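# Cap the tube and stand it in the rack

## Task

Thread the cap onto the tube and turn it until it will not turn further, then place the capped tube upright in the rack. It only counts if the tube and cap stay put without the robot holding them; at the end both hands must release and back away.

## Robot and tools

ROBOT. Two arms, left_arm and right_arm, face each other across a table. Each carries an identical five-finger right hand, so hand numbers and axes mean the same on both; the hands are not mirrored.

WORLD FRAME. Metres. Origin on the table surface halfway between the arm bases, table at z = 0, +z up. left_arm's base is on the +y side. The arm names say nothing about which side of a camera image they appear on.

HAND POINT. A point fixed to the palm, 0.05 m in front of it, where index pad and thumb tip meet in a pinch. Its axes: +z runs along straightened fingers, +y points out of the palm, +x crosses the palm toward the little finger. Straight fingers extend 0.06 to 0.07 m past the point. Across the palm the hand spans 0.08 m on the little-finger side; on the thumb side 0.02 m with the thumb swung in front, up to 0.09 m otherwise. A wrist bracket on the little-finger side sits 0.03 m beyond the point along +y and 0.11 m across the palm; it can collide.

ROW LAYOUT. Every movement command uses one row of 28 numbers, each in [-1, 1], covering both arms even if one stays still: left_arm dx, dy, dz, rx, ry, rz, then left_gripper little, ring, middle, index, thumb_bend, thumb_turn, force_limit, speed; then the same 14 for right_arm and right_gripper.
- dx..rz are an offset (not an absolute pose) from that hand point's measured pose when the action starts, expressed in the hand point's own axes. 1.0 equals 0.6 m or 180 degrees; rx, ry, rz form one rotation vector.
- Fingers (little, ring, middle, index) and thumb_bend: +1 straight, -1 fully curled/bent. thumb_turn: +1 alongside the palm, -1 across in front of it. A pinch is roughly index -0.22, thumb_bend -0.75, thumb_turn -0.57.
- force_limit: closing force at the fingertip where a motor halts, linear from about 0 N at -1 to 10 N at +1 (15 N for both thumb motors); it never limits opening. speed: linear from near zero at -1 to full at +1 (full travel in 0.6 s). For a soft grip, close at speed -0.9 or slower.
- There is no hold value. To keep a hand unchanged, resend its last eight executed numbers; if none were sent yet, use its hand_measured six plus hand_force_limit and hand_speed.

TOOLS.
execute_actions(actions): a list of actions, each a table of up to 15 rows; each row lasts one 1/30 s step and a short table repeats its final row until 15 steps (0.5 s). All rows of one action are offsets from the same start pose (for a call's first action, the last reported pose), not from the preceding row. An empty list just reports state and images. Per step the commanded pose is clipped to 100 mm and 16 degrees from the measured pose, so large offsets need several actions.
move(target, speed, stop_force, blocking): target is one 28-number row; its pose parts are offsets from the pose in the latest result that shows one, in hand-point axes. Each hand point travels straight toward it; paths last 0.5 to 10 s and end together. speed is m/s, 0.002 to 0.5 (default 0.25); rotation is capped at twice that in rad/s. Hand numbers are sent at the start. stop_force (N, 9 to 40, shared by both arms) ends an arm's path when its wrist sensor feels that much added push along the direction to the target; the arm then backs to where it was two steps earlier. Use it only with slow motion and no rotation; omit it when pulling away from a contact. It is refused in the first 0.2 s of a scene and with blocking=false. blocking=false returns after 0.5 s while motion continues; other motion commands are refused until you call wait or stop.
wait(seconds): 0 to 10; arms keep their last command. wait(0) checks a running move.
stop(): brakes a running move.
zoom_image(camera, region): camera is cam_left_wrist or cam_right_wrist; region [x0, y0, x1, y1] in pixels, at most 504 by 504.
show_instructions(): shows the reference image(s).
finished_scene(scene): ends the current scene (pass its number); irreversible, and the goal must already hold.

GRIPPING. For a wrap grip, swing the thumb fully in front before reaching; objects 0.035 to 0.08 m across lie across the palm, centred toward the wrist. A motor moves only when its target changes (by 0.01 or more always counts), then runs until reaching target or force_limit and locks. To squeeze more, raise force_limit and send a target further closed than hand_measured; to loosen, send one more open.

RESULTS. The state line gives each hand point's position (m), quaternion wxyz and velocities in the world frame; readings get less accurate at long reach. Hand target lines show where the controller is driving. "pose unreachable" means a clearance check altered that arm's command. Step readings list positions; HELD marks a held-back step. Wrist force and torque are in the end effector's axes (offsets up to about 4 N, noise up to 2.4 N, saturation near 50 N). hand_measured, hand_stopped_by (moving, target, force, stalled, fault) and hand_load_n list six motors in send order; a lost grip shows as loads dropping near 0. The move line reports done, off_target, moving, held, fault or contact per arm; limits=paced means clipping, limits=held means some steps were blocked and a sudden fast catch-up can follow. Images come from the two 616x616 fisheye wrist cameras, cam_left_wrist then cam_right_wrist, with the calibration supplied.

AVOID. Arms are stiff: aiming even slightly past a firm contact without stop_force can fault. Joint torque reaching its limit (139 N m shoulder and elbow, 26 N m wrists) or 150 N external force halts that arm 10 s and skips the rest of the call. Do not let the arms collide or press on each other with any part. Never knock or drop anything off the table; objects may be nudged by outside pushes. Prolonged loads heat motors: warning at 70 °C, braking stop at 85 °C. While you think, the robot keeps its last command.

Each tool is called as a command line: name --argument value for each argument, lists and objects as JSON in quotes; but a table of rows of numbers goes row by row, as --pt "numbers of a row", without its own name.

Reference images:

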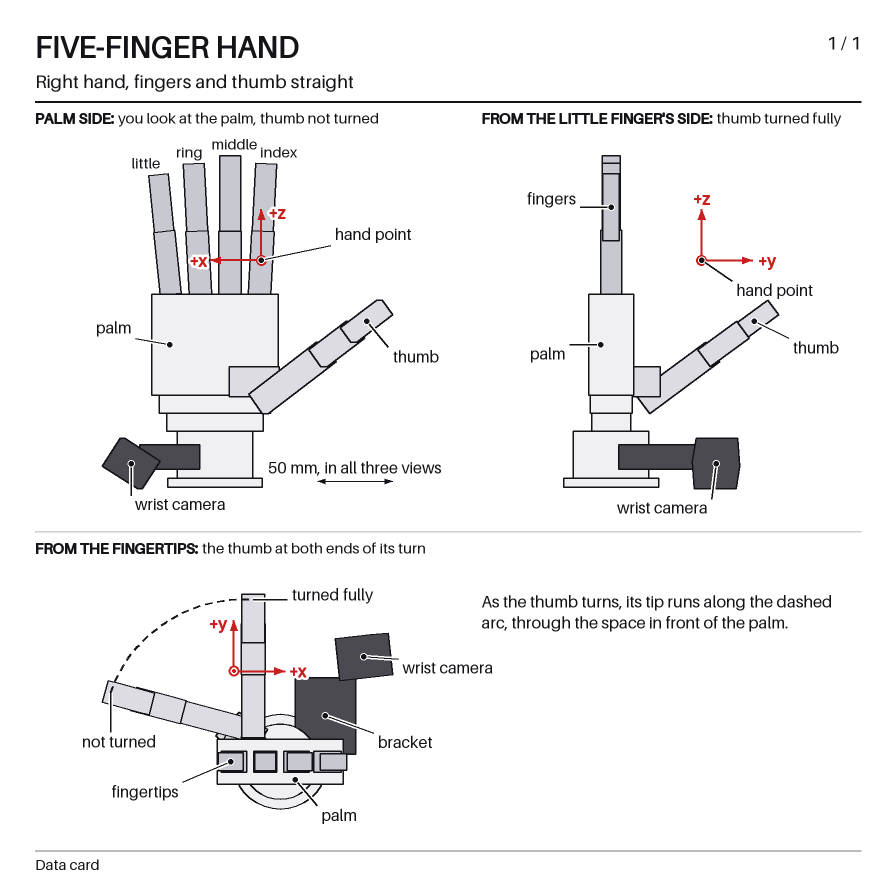

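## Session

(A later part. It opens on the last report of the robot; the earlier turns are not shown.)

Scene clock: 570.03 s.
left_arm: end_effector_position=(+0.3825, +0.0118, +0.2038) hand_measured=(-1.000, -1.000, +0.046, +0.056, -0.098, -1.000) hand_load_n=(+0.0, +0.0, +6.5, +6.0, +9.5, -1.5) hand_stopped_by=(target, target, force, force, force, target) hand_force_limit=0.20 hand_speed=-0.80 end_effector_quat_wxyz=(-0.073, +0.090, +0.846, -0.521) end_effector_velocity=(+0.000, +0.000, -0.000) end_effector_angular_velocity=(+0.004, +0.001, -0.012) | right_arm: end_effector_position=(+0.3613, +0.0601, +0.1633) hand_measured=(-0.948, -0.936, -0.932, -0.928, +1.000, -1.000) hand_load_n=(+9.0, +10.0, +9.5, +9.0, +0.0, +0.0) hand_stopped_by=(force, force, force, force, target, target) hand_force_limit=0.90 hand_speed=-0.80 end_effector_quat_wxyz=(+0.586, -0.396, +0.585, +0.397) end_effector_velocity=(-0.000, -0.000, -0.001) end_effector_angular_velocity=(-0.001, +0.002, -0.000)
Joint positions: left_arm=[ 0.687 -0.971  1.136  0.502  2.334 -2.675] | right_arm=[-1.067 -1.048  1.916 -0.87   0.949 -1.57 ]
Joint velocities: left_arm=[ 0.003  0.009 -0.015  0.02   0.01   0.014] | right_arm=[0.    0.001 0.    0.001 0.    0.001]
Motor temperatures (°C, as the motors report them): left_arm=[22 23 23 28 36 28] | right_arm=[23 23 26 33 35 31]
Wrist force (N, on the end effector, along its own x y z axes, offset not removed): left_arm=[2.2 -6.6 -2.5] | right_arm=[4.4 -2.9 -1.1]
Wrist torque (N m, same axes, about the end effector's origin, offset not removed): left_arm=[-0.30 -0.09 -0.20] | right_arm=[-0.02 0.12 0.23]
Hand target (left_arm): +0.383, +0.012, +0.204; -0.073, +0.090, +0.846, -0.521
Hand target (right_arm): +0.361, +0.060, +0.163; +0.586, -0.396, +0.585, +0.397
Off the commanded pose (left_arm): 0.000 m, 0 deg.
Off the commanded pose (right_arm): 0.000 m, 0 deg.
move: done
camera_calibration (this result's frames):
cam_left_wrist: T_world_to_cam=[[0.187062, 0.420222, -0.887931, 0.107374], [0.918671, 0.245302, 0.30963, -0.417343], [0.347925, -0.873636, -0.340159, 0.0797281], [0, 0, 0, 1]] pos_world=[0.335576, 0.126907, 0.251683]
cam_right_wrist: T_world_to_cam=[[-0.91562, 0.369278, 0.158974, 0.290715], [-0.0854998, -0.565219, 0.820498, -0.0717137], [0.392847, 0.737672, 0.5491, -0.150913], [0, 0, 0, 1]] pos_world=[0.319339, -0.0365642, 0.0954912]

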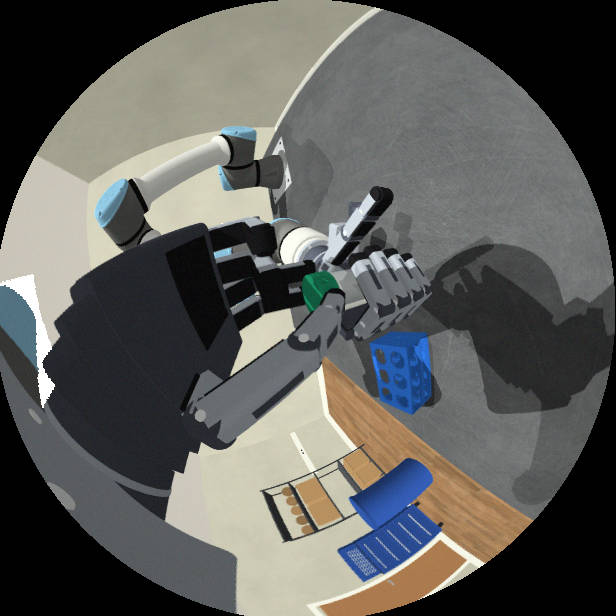

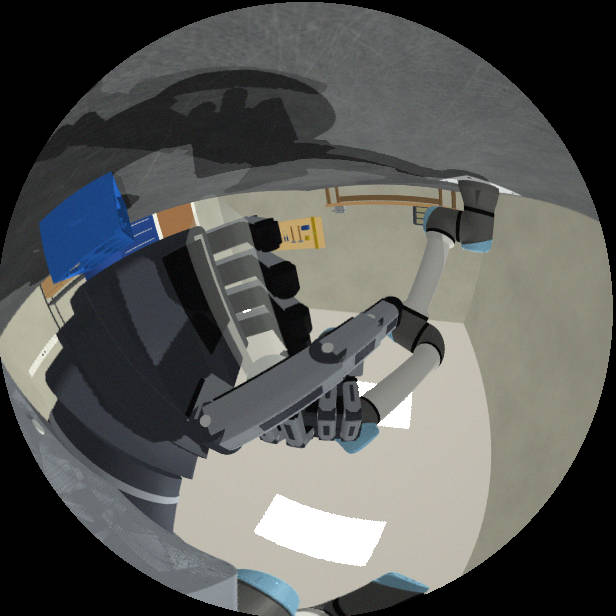

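execute_actions --actions '[]'

move --target '[0,0,0,0,0,0,-1,-1,0.22,0.22,0.2,-1,0.2,-0.3,0,0,0,0,0,0,-1,-1,-1,-1,1,-1,0.9,-0.8]'

move --target '[0.0105,0.0046,-0.0092,0.01,-0.298,-0.149,-1,-1,0.22,0.22,0.2,-1,0.2,-0.3,0,0,0,0,0,0,-1,-1,-1,-1,1,-1,0.9,-0.8]' --speed 0.35

move --target '[0,0,0,0,0,0,-1,-1,-0.3,-0.3,-0.4,-1,0.2,-0.7,0,0,0,0,0,0,-1,-1,-1,-1,1,-1,0.9,-0.8]'

move --target '[0,-0.0029,0.007,-0.005,0.149,0.0745,-1,-1,-0.3,-0.3,-0.4,-1,0.2,-0.7,0,0,0,0,0,0,-1,-1,-1,-1,1,-1,0.9,-0.8]'

move --target '[0,-0.0029,0.007,-0.005,0.149,0.0745,-1,-1,-0.3,-0.3,-0.4,-1,0.2,-0.7,0,0,0,0,0,0,-1,-1,-1,-1,1,-1,0.9,-0.8]'

zoom_image --camera "cam_left_wrist" --region '[270,220,410,360]'

Scene clock: 601.43 s.
left_arm: end_effector_position=(+0.3826, +0.0118, +0.2037) hand_measured=(-1.000, -1.000, +0.046, +0.056, -0.098, -1.000) hand_load_n=(+0.0, +0.0, +6.5, +6.0, +9.5, -1.5) hand_stopped_by=(target, target, force, force, force, target) hand_force_limit=0.20 hand_speed=-0.80 end_effector_quat_wxyz=(-0.073, +0.090, +0.846, -0.521) end_effector_velocity=(+0.001, +0.001, -0.000) end_effector_angular_velocity=(+0.001, -0.000, +0.002) | right_arm: end_effector_position=(+0.3613, +0.0601, +0.1633) hand_measured=(-0.948, -0.936, -0.932, -0.928, +1.000, -1.000) hand_load_n=(+9.0, +10.0, +9.5, +9.0, +0.0, +0.0) hand_stopped_by=(force, force, force, force, target, target) hand_force_limit=0.90 hand_speed=-0.80 end_effector_quat_wxyz=(+0.586, -0.396, +0.585, +0.397) end_effector_velocity=(+0.000, +0.000, -0.000) end_effector_angular_velocity=(+0.000, +0.001, +0.000)
Joint positions: left_arm=[ 0.687 -0.97   1.135  0.504  2.335 -2.674] | right_arm=[-1.067 -1.048  1.916 -0.87   0.949 -1.57 ]
Joint velocities: left_arm=[ 0.001  0.     0.001 -0.    -0.001  0.   ] | right_arm=[-0.     0.    -0.001  0.    -0.     0.001]
Motor temperatures (°C, as the motors report them): left_arm=[22 23 23 28 36 28] | right_arm=[23 23 26 33 35 31]
Wrist force (N, on the end effector, along its own x y z axes, offset not removed): left_arm=[1.3 -7.3 -5.4] | right_arm=[5.4 -2.9 -0.8]
Wrist torque (N m, same axes, about the end effector's origin, offset not removed): left_arm=[-0.10 0.21 -0.49] | right_arm=[-0.04 -0.13 0.32]
Hand target (left_arm): +0.383, +0.012, +0.204; -0.073, +0.090, +0.846, -0.521
Hand target (right_arm): +0.361, +0.060, +0.163; +0.586, -0.396, +0.585, +0.397
Off the commanded pose (left_arm): 0.000 m, 0 deg.
Off the commanded pose (right_arm): 0.000 m, 0 deg.
camera_calibration (this result's frames):
cam_left_wrist: T_world_to_cam=[[0.187473, 0.420405, -0.887758, 0.107172], [0.918936, 0.244211, 0.309705, -0.417444], [0.347002, -0.873854, -0.340542, 0.0801236], [0, 0, 0, 1]] pos_world=[0.33571, 0.126905, 0.251713]
cam_right_wrist: T_world_to_cam=[[-0.915631, 0.369252, 0.158974, 0.290714], [-0.0854838, -0.565222, 0.820498, -0.0717193], [0.392826, 0.737684, 0.5491, -0.150904], [0, 0, 0, 1]] pos_world=[0.319335, -0.0365644, 0.0954911]

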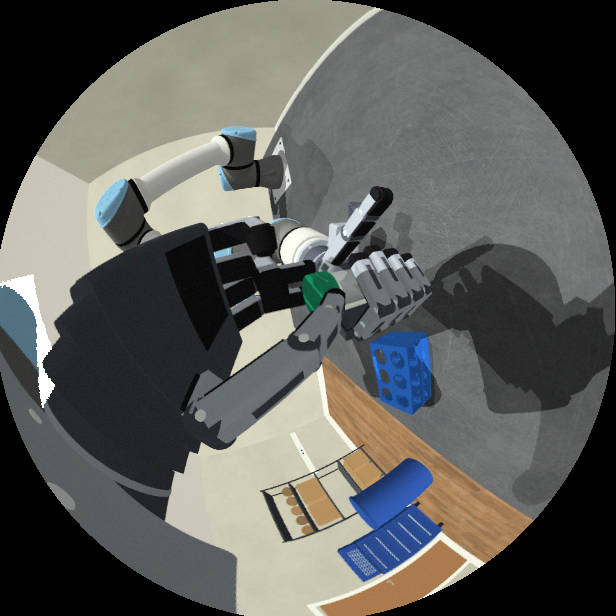

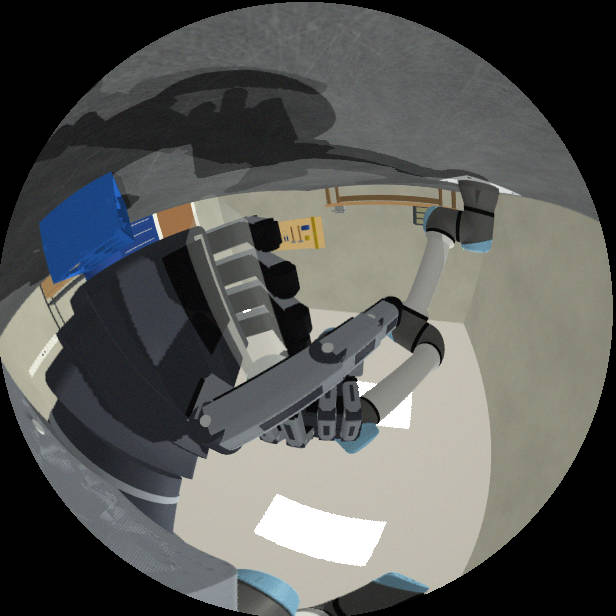

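Scene clock: 602.13 s.
left_arm: end_effector_position=(+0.3826, +0.0118, +0.2037) hand_measured=(-1.000, -1.000, +0.220, +0.220, +0.200, -1.000) hand_load_n=(+0.0, +0.0, +0.0, +0.0, +0.0, +0.0) hand_stopped_by=(target, target, target, target, target, target) hand_force_limit=0.20 hand_speed=-0.30 end_effector_quat_wxyz=(-0.073, +0.090, +0.846, -0.520) end_effector_velocity=(+0.000, +0.000, +0.000) end_effector_angular_velocity=(-0.000, -0.001, +0.001) | right_arm: end_effector_position=(+0.3613, +0.0602, +0.1633) hand_measured=(-0.948, -0.936, -0.932, -0.928, +1.000, -1.000) hand_load_n=(+9.0, +10.0, +9.5, +9.0, +0.0, +0.0) hand_stopped_by=(force, force, force, force, target, target) hand_force_limit=0.90 hand_speed=-0.80 end_effector_quat_wxyz=(+0.586, -0.396, +0.585, +0.397) end_effector_velocity=(-0.000, +0.000, +0.000) end_effector_angular_velocity=(+0.001, -0.001, +0.001)
Joint positions: left_arm=[ 0.687 -0.97   1.135  0.504  2.335 -2.674] | right_arm=[-1.067 -1.048  1.916 -0.87   0.949 -1.57 ]
Joint velocities: left_arm=[ 0.    -0.    -0.     0.    -0.001 -0.   ] | right_arm=[ 0.    -0.     0.    -0.001 -0.001  0.   ]
Motor temperatures (°C, as the motors report them): left_arm=[22 23 23 28 36 28] | right_arm=[23 23 26 33 35 31]
Wrist force (N, on the end effector, along its own x y z axes, offset not removed): left_arm=[-5.7 2.2 0.9] | right_arm=[-2.1 0.8 -0.5]
Wrist torque (N m, same axes, about the end effector's origin, offset not removed): left_arm=[0.40 0.58 -0.33] | right_arm=[0.15 0.32 -0.07]
Hand target (left_arm): +0.383, +0.012, +0.204; -0.073, +0.090, +0.846, -0.521
Hand target (right_arm): +0.361, +0.060, +0.163; +0.586, -0.396, +0.585, +0.397
Off the commanded pose (left_arm): 0.000 m, 0 deg.
Off the commanded pose (right_arm): 0.000 m, 0 deg.
move: done
camera_calibration (this result's frames):
cam_left_wrist: T_world_to_cam=[[0.187409, 0.420495, -0.887728, 0.107122], [0.91895, 0.244201, 0.309672, -0.417439], [0.347, -0.873813, -0.340649, 0.0801332], [0, 0, 0, 1]] pos_world=[0.335724, 0.126916, 0.251662]
cam_right_wrist: T_world_to_cam=[[-0.915655, 0.369192, 0.158974, 0.29071], [-0.0854467, -0.565227, 0.820498, -0.0717324], [0.392778, 0.737709, 0.549099, -0.150884], [0, 0, 0, 1]] pos_world=[0.319325, -0.0365648, 0.0954911]

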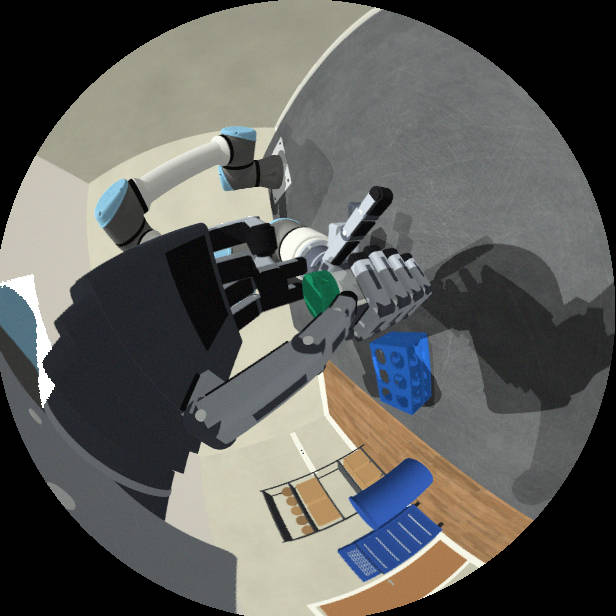

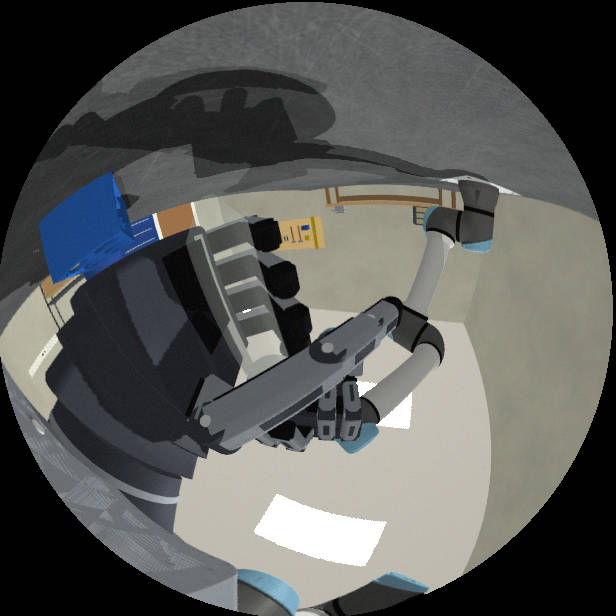

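Scene clock: 604.20 s.
left_arm: end_effector_position=(+0.3777, +0.0191, +0.2039) hand_measured=(-1.000, -1.000, +0.220, +0.220, +0.200, -1.000) hand_load_n=(+0.0, +0.0, +0.0, +0.0, +0.0, +0.0) hand_stopped_by=(target, target, target, target, target, target) hand_force_limit=0.20 hand_speed=-0.30 end_effector_quat_wxyz=(-0.197, +0.344, -0.777, +0.488) end_effector_velocity=(-0.000, -0.001, -0.000) end_effector_angular_velocity=(+0.002, +0.001, +0.010) | right_arm: end_effector_position=(+0.3613, +0.0602, +0.1633) hand_measured=(-0.948, -0.936, -0.932, -0.928, +1.000, -1.000) hand_load_n=(+9.0, +10.0, +9.5, +9.0, +0.0, +0.0) hand_stopped_by=(force, force, force, force, target, target) hand_force_limit=0.90 hand_speed=-0.80 end_effector_quat_wxyz=(+0.586, -0.396, +0.585, +0.397) end_effector_velocity=(-0.000, -0.000, -0.000) end_effector_angular_velocity=(-0.000, +0.001, -0.001)
Joint positions: left_arm=[ 0.31  -1.161  1.407  0.279  1.095 -3.435] | right_arm=[-1.067 -1.048  1.916 -0.87   0.949 -1.57 ]
Joint velocities: left_arm=[-0.004  0.005 -0.006  0.008 -0.012 -0.009] | right_arm=[-0.     0.     0.001 -0.     0.001  0.001]
Motor temperatures (°C, as the motors report them): left_arm=[22 23 23 28 36 28] | right_arm=[23 23 26 33 35 31]
Wrist force (N, on the end effector, along its own x y z axes, offset not removed): left_arm=[-1.6 0.6 0.9] | right_arm=[-3.5 -2.9 -1.0]
Wrist torque (N m, same axes, about the end effector's origin, offset not removed): left_arm=[0.30 0.03 -0.08] | right_arm=[-0.33 0.55 -0.28]
Hand target (left_arm): +0.378, +0.019, +0.204; +0.197, -0.345, +0.777, -0.488
Hand target (right_arm): +0.361, +0.060, +0.163; +0.586, -0.396, +0.585, +0.397
Off the commanded pose (left_arm): 0.000 m, 0 deg.
Off the commanded pose (right_arm): 0.000 m, 0 deg.
move: done
camera_calibration (this result's frames):
cam_left_wrist: T_world_to_cam=[[-0.269234, 0.371244, -0.888646, 0.278815], [0.248721, 0.918218, 0.308243, -0.174301], [0.930404, -0.138035, -0.339551, -0.146386], [0, 0, 0, 1]] pos_world=[0.254617, 0.036331, 0.251789]
cam_right_wrist: T_world_to_cam=[[-0.915655, 0.369193, 0.158974, 0.29071], [-0.0854467, -0.565227, 0.820498, -0.0717324], [0.392778, 0.737709, 0.549099, -0.150884], [0, 0, 0, 1]] pos_world=[0.319325, -0.0365647, 0.0954911]

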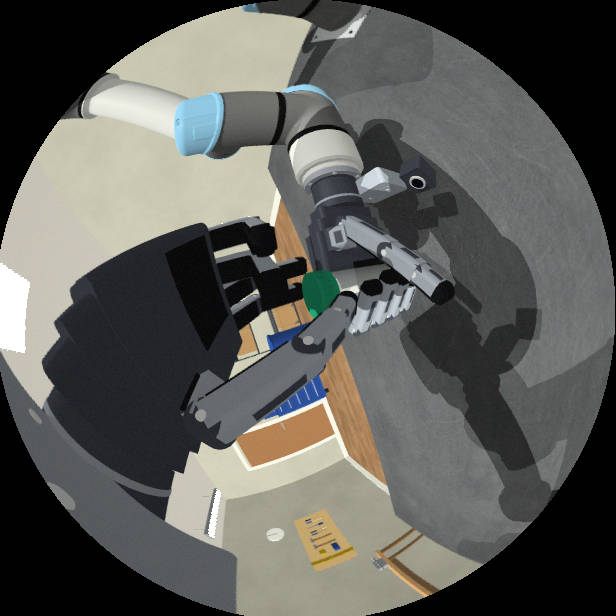

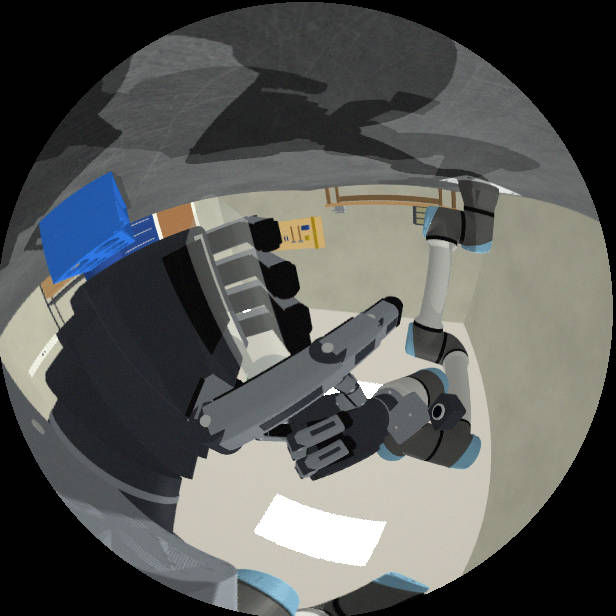

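Scene clock: 605.43 s.
left_arm: end_effector_position=(+0.3777, +0.0191, +0.2039) hand_measured=(-1.000, -1.000, +0.042, +0.058, -0.100, -1.000) hand_load_n=(+0.0, +0.0, +11.0, +8.5, +8.5, +0.0) hand_stopped_by=(target, target, force, force, force, target) hand_force_limit=0.20 hand_speed=-0.70 end_effector_quat_wxyz=(-0.197, +0.344, -0.777, +0.488) end_effector_velocity=(+0.001, +0.000, +0.000) end_effector_angular_velocity=(-0.000, -0.000, +0.001) | right_arm: end_effector_position=(+0.3613, +0.0602, +0.1633) hand_measured=(-0.948, -0.936, -0.932, -0.928, +1.000, -1.000) hand_load_n=(+8.5, +9.5, +10.0, +10.0, +0.0, +0.0) hand_stopped_by=(force, force, force, force, target, target) hand_force_limit=0.90 hand_speed=-0.80 end_effector_quat_wxyz=(+0.586, -0.396, +0.585, +0.397) end_effector_velocity=(-0.000, +0.000, -0.000) end_effector_angular_velocity=(-0.000, +0.001, +0.001)
Joint positions: left_arm=[ 0.31  -1.161  1.407  0.279  1.095 -3.435] | right_arm=[-1.067 -1.048  1.916 -0.87   0.949 -1.57 ]
Joint velocities: left_arm=[ 0.001 -0.    -0.     0.    -0.001 -0.   ] | right_arm=[ 0.     0.    -0.001  0.001 -0.001  0.   ]
Motor temperatures (°C, as the motors report them): left_arm=[22 23 23 28 36 28] | right_arm=[23 23 26 33 35 31]
Wrist force (N, on the end effector, along its own x y z axes, offset not removed): left_arm=[2.2 -1.5 8.5] | right_arm=[-2.6 9.6 6.2]
Wrist torque (N m, same axes, about the end effector's origin, offset not removed): left_arm=[0.94 -0.06 -0.13] | right_arm=[0.05 0.23 -0.30]
Hand target (left_arm): +0.378, +0.019, +0.204; +0.197, -0.344, +0.777, -0.488
Hand target (right_arm): +0.361, +0.060, +0.163; +0.586, -0.396, +0.585, +0.397
Off the commanded pose (left_arm): 0.000 m, 0 deg.
Off the commanded pose (right_arm): 0.000 m, 0 deg.
move: done
camera_calibration (this result's frames):
cam_left_wrist: T_world_to_cam=[[-0.269248, 0.371305, -0.888616, 0.278796], [0.248749, 0.918193, 0.308294, -0.174321], [0.930392, -0.138035, -0.339584, -0.146366], [0, 0, 0, 1]] pos_world=[0.254605, 0.0363383, 0.251781]
cam_right_wrist: T_world_to_cam=[[-0.915641, 0.369226, 0.158974, 0.290712], [-0.0854678, -0.565224, 0.820498, -0.0717249], [0.392805, 0.737695, 0.549099, -0.150895], [0, 0, 0, 1]] pos_world=[0.31933, -0.0365645, 0.0954911]

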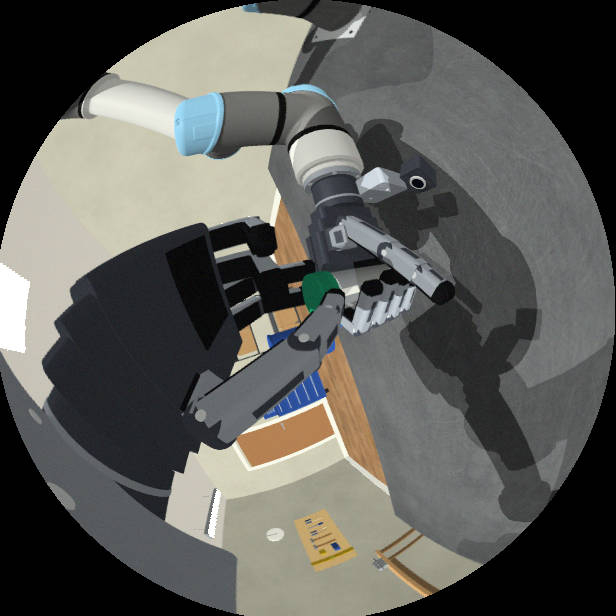

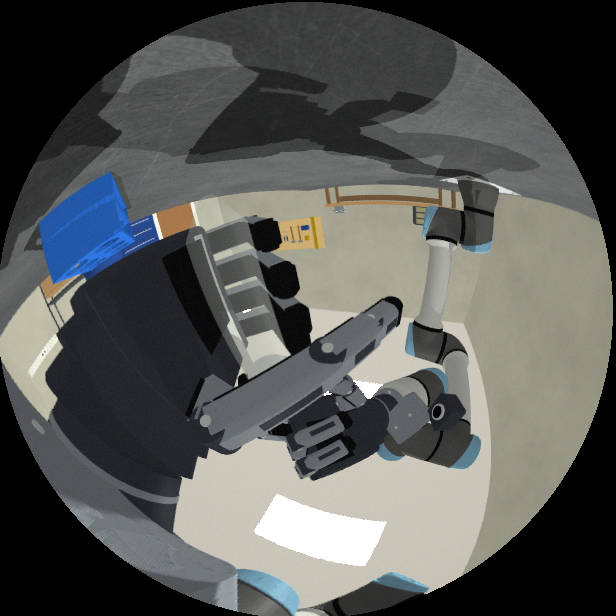

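Scene clock: 606.97 s.
left_arm: end_effector_position=(+0.3811, +0.0161, +0.2037) hand_measured=(-1.000, -1.000, +0.042, +0.058, -0.100, -1.000) hand_load_n=(+0.0, +0.0, +9.5, +7.0, +8.5, -1.0) hand_stopped_by=(target, target, force, force, force, target) hand_force_limit=0.20 hand_speed=-0.70 end_effector_quat_wxyz=(-0.064, +0.132, -0.840, +0.522) end_effector_velocity=(+0.001, -0.000, -0.000) end_effector_angular_velocity=(+0.001, +0.001, -0.011) | right_arm: end_effector_position=(+0.3613, +0.0602, +0.1633) hand_measured=(-0.948, -0.936, -0.932, -0.928, +1.000, -1.000) hand_load_n=(+7.5, +9.0, +9.5, +10.0, +0.0, +0.0) hand_stopped_by=(force, force, force, force, target, target) hand_force_limit=0.90 hand_speed=-0.80 end_effector_quat_wxyz=(+0.586, -0.396, +0.585, +0.397) end_effector_velocity=(-0.000, -0.000, -0.001) end_effector_angular_velocity=(-0.001, +0.002, -0.001)
Joint positions: left_arm=[ 0.51  -1.178  1.425  0.222  1.735 -3.091] | right_arm=[-1.067 -1.048  1.916 -0.87   0.949 -1.57 ]
Joint velocities: left_arm=[ 0.005  0.004 -0.005  0.004  0.015  0.007] | right_arm=[-0.     0.001  0.001  0.     0.001  0.   ]
Motor temperatures (°C, as the motors report them): left_arm=[22 23 23 28 36 28] | right_arm=[23 23 26 33 35 31]
Wrist force (N, on the end effector, along its own x y z axes, offset not removed): left_arm=[2.7 -3.2 -0.4] | right_arm=[-2.0 1.9 1.9]
Wrist torque (N m, same axes, about the end effector's origin, offset not removed): left_arm=[0.27 -0.48 -0.02] | right_arm=[0.04 0.62 -0.14]
Hand target (left_arm): +0.381, +0.016, +0.204; +0.064, -0.131, +0.840, -0.522
Hand target (right_arm): +0.361, +0.060, +0.163; +0.586, -0.396, +0.585, +0.397
Off the commanded pose (left_arm): 0.000 m, 0 deg.
Off the commanded pose (right_arm): 0.000 m, 0 deg.
move: done
camera_calibration (this result's frames):
cam_left_wrist: T_world_to_cam=[[-0.0475468, 0.456754, -0.888321, 0.194688], [0.673533, 0.671394, 0.309165, -0.33039], [0.737626, -0.583614, -0.339562, -0.0693395], [0, 0, 0, 1]] pos_world=[0.282932, 0.0924301, 0.251545]
cam_right_wrist: T_world_to_cam=[[-0.915628, 0.369264, 0.158966, 0.290719], [-0.085502, -0.565227, 0.820492, -0.0717146], [0.39283, 0.737674, 0.54911, -0.150915], [0, 0, 0, 1]] pos_world=[0.319343, -0.0365609, 0.0954961]

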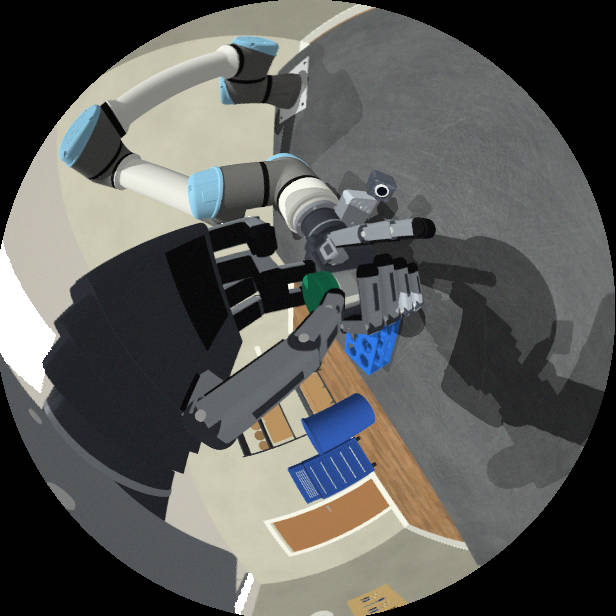

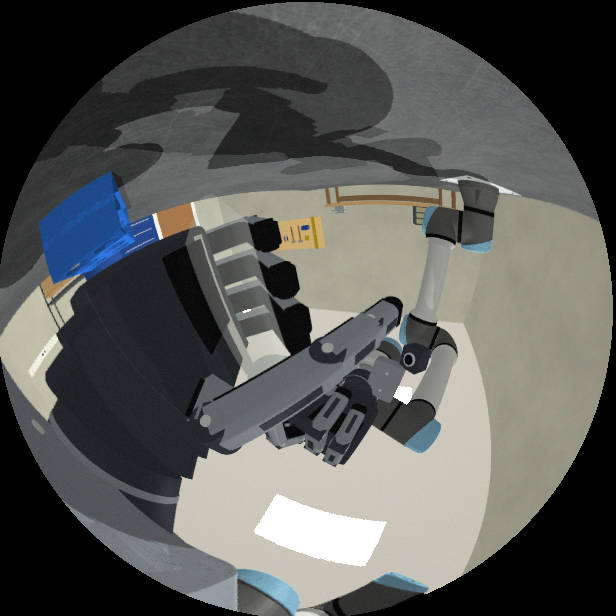

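Scene clock: 608.53 s.
left_arm: end_effector_position=(+0.3824, +0.0119, +0.2033) hand_measured=(-1.000, -1.000, +0.042, +0.058, -0.098, -1.000) hand_load_n=(+0.0, +0.0, +8.0, +6.0, +9.0, -1.0) hand_stopped_by=(target, target, force, force, force, target) hand_force_limit=0.20 hand_speed=-0.70 end_effector_quat_wxyz=(-0.073, +0.090, +0.846, -0.521) end_effector_velocity=(-0.001, -0.001, -0.000) end_effector_angular_velocity=(+0.005, +0.001, -0.012) | right_arm: end_effector_position=(+0.3613, +0.0602, +0.1633) hand_measured=(-0.948, -0.936, -0.932, -0.928, +1.000, -1.000) hand_load_n=(+7.5, +8.5, +9.0, +9.5, +0.0, +0.0) hand_stopped_by=(force, force, force, force, target, target) hand_force_limit=0.90 hand_speed=-0.80 end_effector_quat_wxyz=(+0.586, -0.396, +0.585, +0.397) end_effector_velocity=(-0.000, -0.000, +0.000) end_effector_angular_velocity=(-0.000, +0.001, +0.000)
Joint positions: left_arm=[ 0.686 -0.971  1.138  0.5    2.334 -2.676] | right_arm=[-1.067 -1.048  1.916 -0.87   0.949 -1.57 ]
Joint velocities: left_arm=[ 0.001  0.009 -0.015  0.019  0.008  0.014] | right_arm=[ 0.    -0.     0.     0.001 -0.     0.001]
Motor temperatures (°C, as the motors report them): left_arm=[22 23 23 28 36 28] | right_arm=[23 23 26 33 35 31]
Wrist force (N, on the end effector, along its own x y z axes, offset not removed): left_arm=[-2.9 -1.5 -5.2] | right_arm=[0.3 -2.4 -3.4]
Wrist torque (N m, same axes, about the end effector's origin, offset not removed): left_arm=[0.36 0.58 -0.41] | right_arm=[-0.03 0.66 -0.10]
Hand target (left_arm): +0.382, +0.012, +0.203; -0.073, +0.090, +0.846, -0.521
Hand target (right_arm): +0.361, +0.060, +0.163; +0.586, -0.396, +0.585, +0.397
Off the commanded pose (left_arm): 0.000 m, 0 deg.
Off the commanded pose (right_arm): 0.000 m, 0 deg.
move: done
camera_calibration (this result's frames):
cam_left_wrist: T_world_to_cam=[[0.187232, 0.419999, -0.888001, 0.106946], [0.918562, 0.245504, 0.309793, -0.417098], [0.348121, -0.873687, -0.339829, 0.0795439], [0, 0, 0, 1]] pos_world=[0.335416, 0.126979, 0.251213]
cam_right_wrist: T_world_to_cam=[[-0.915624, 0.369274, 0.158966, 0.290719], [-0.0855077, -0.565226, 0.820492, -0.0717125], [0.392838, 0.73767, 0.54911, -0.150919], [0, 0, 0, 1]] pos_world=[0.319344, -0.0365608, 0.095496]

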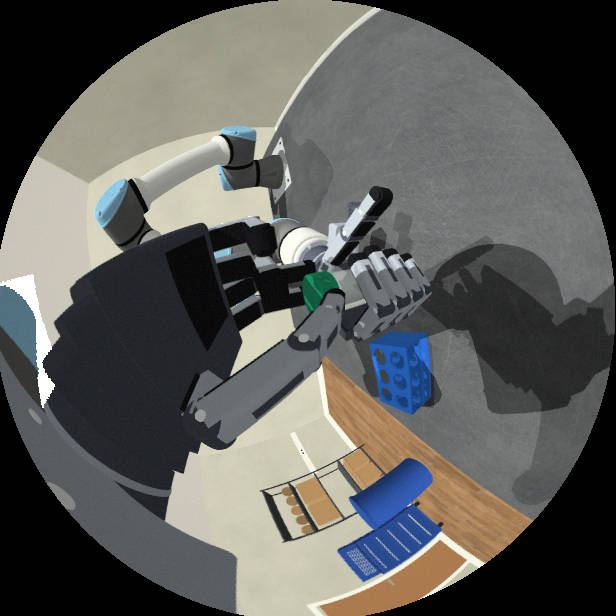

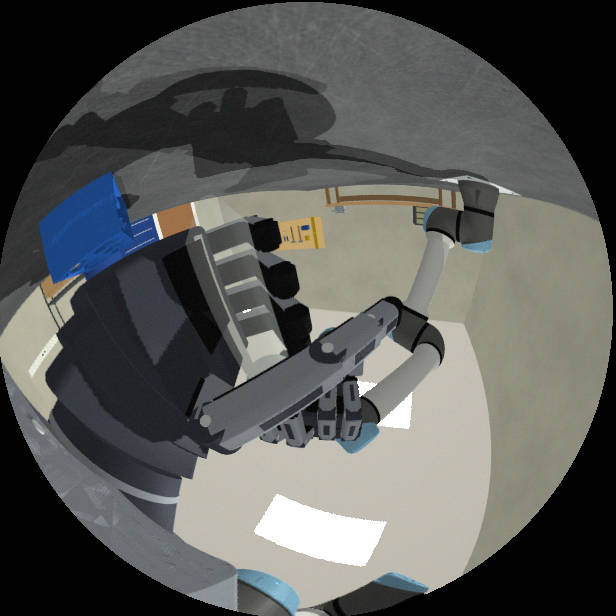

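Region (270, 220, 410, 360) of cam_left_wrist's 616x616 image, scaled by 3.600, with more detail than that image has.

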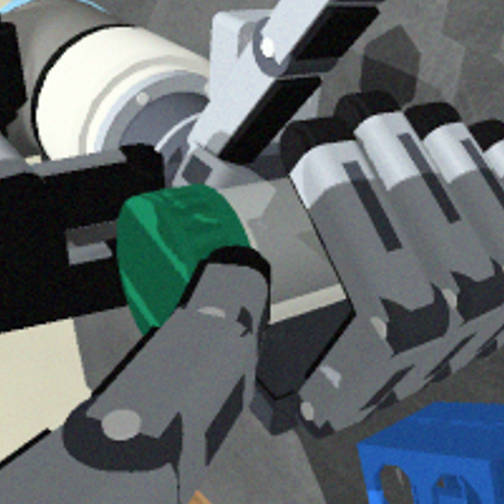

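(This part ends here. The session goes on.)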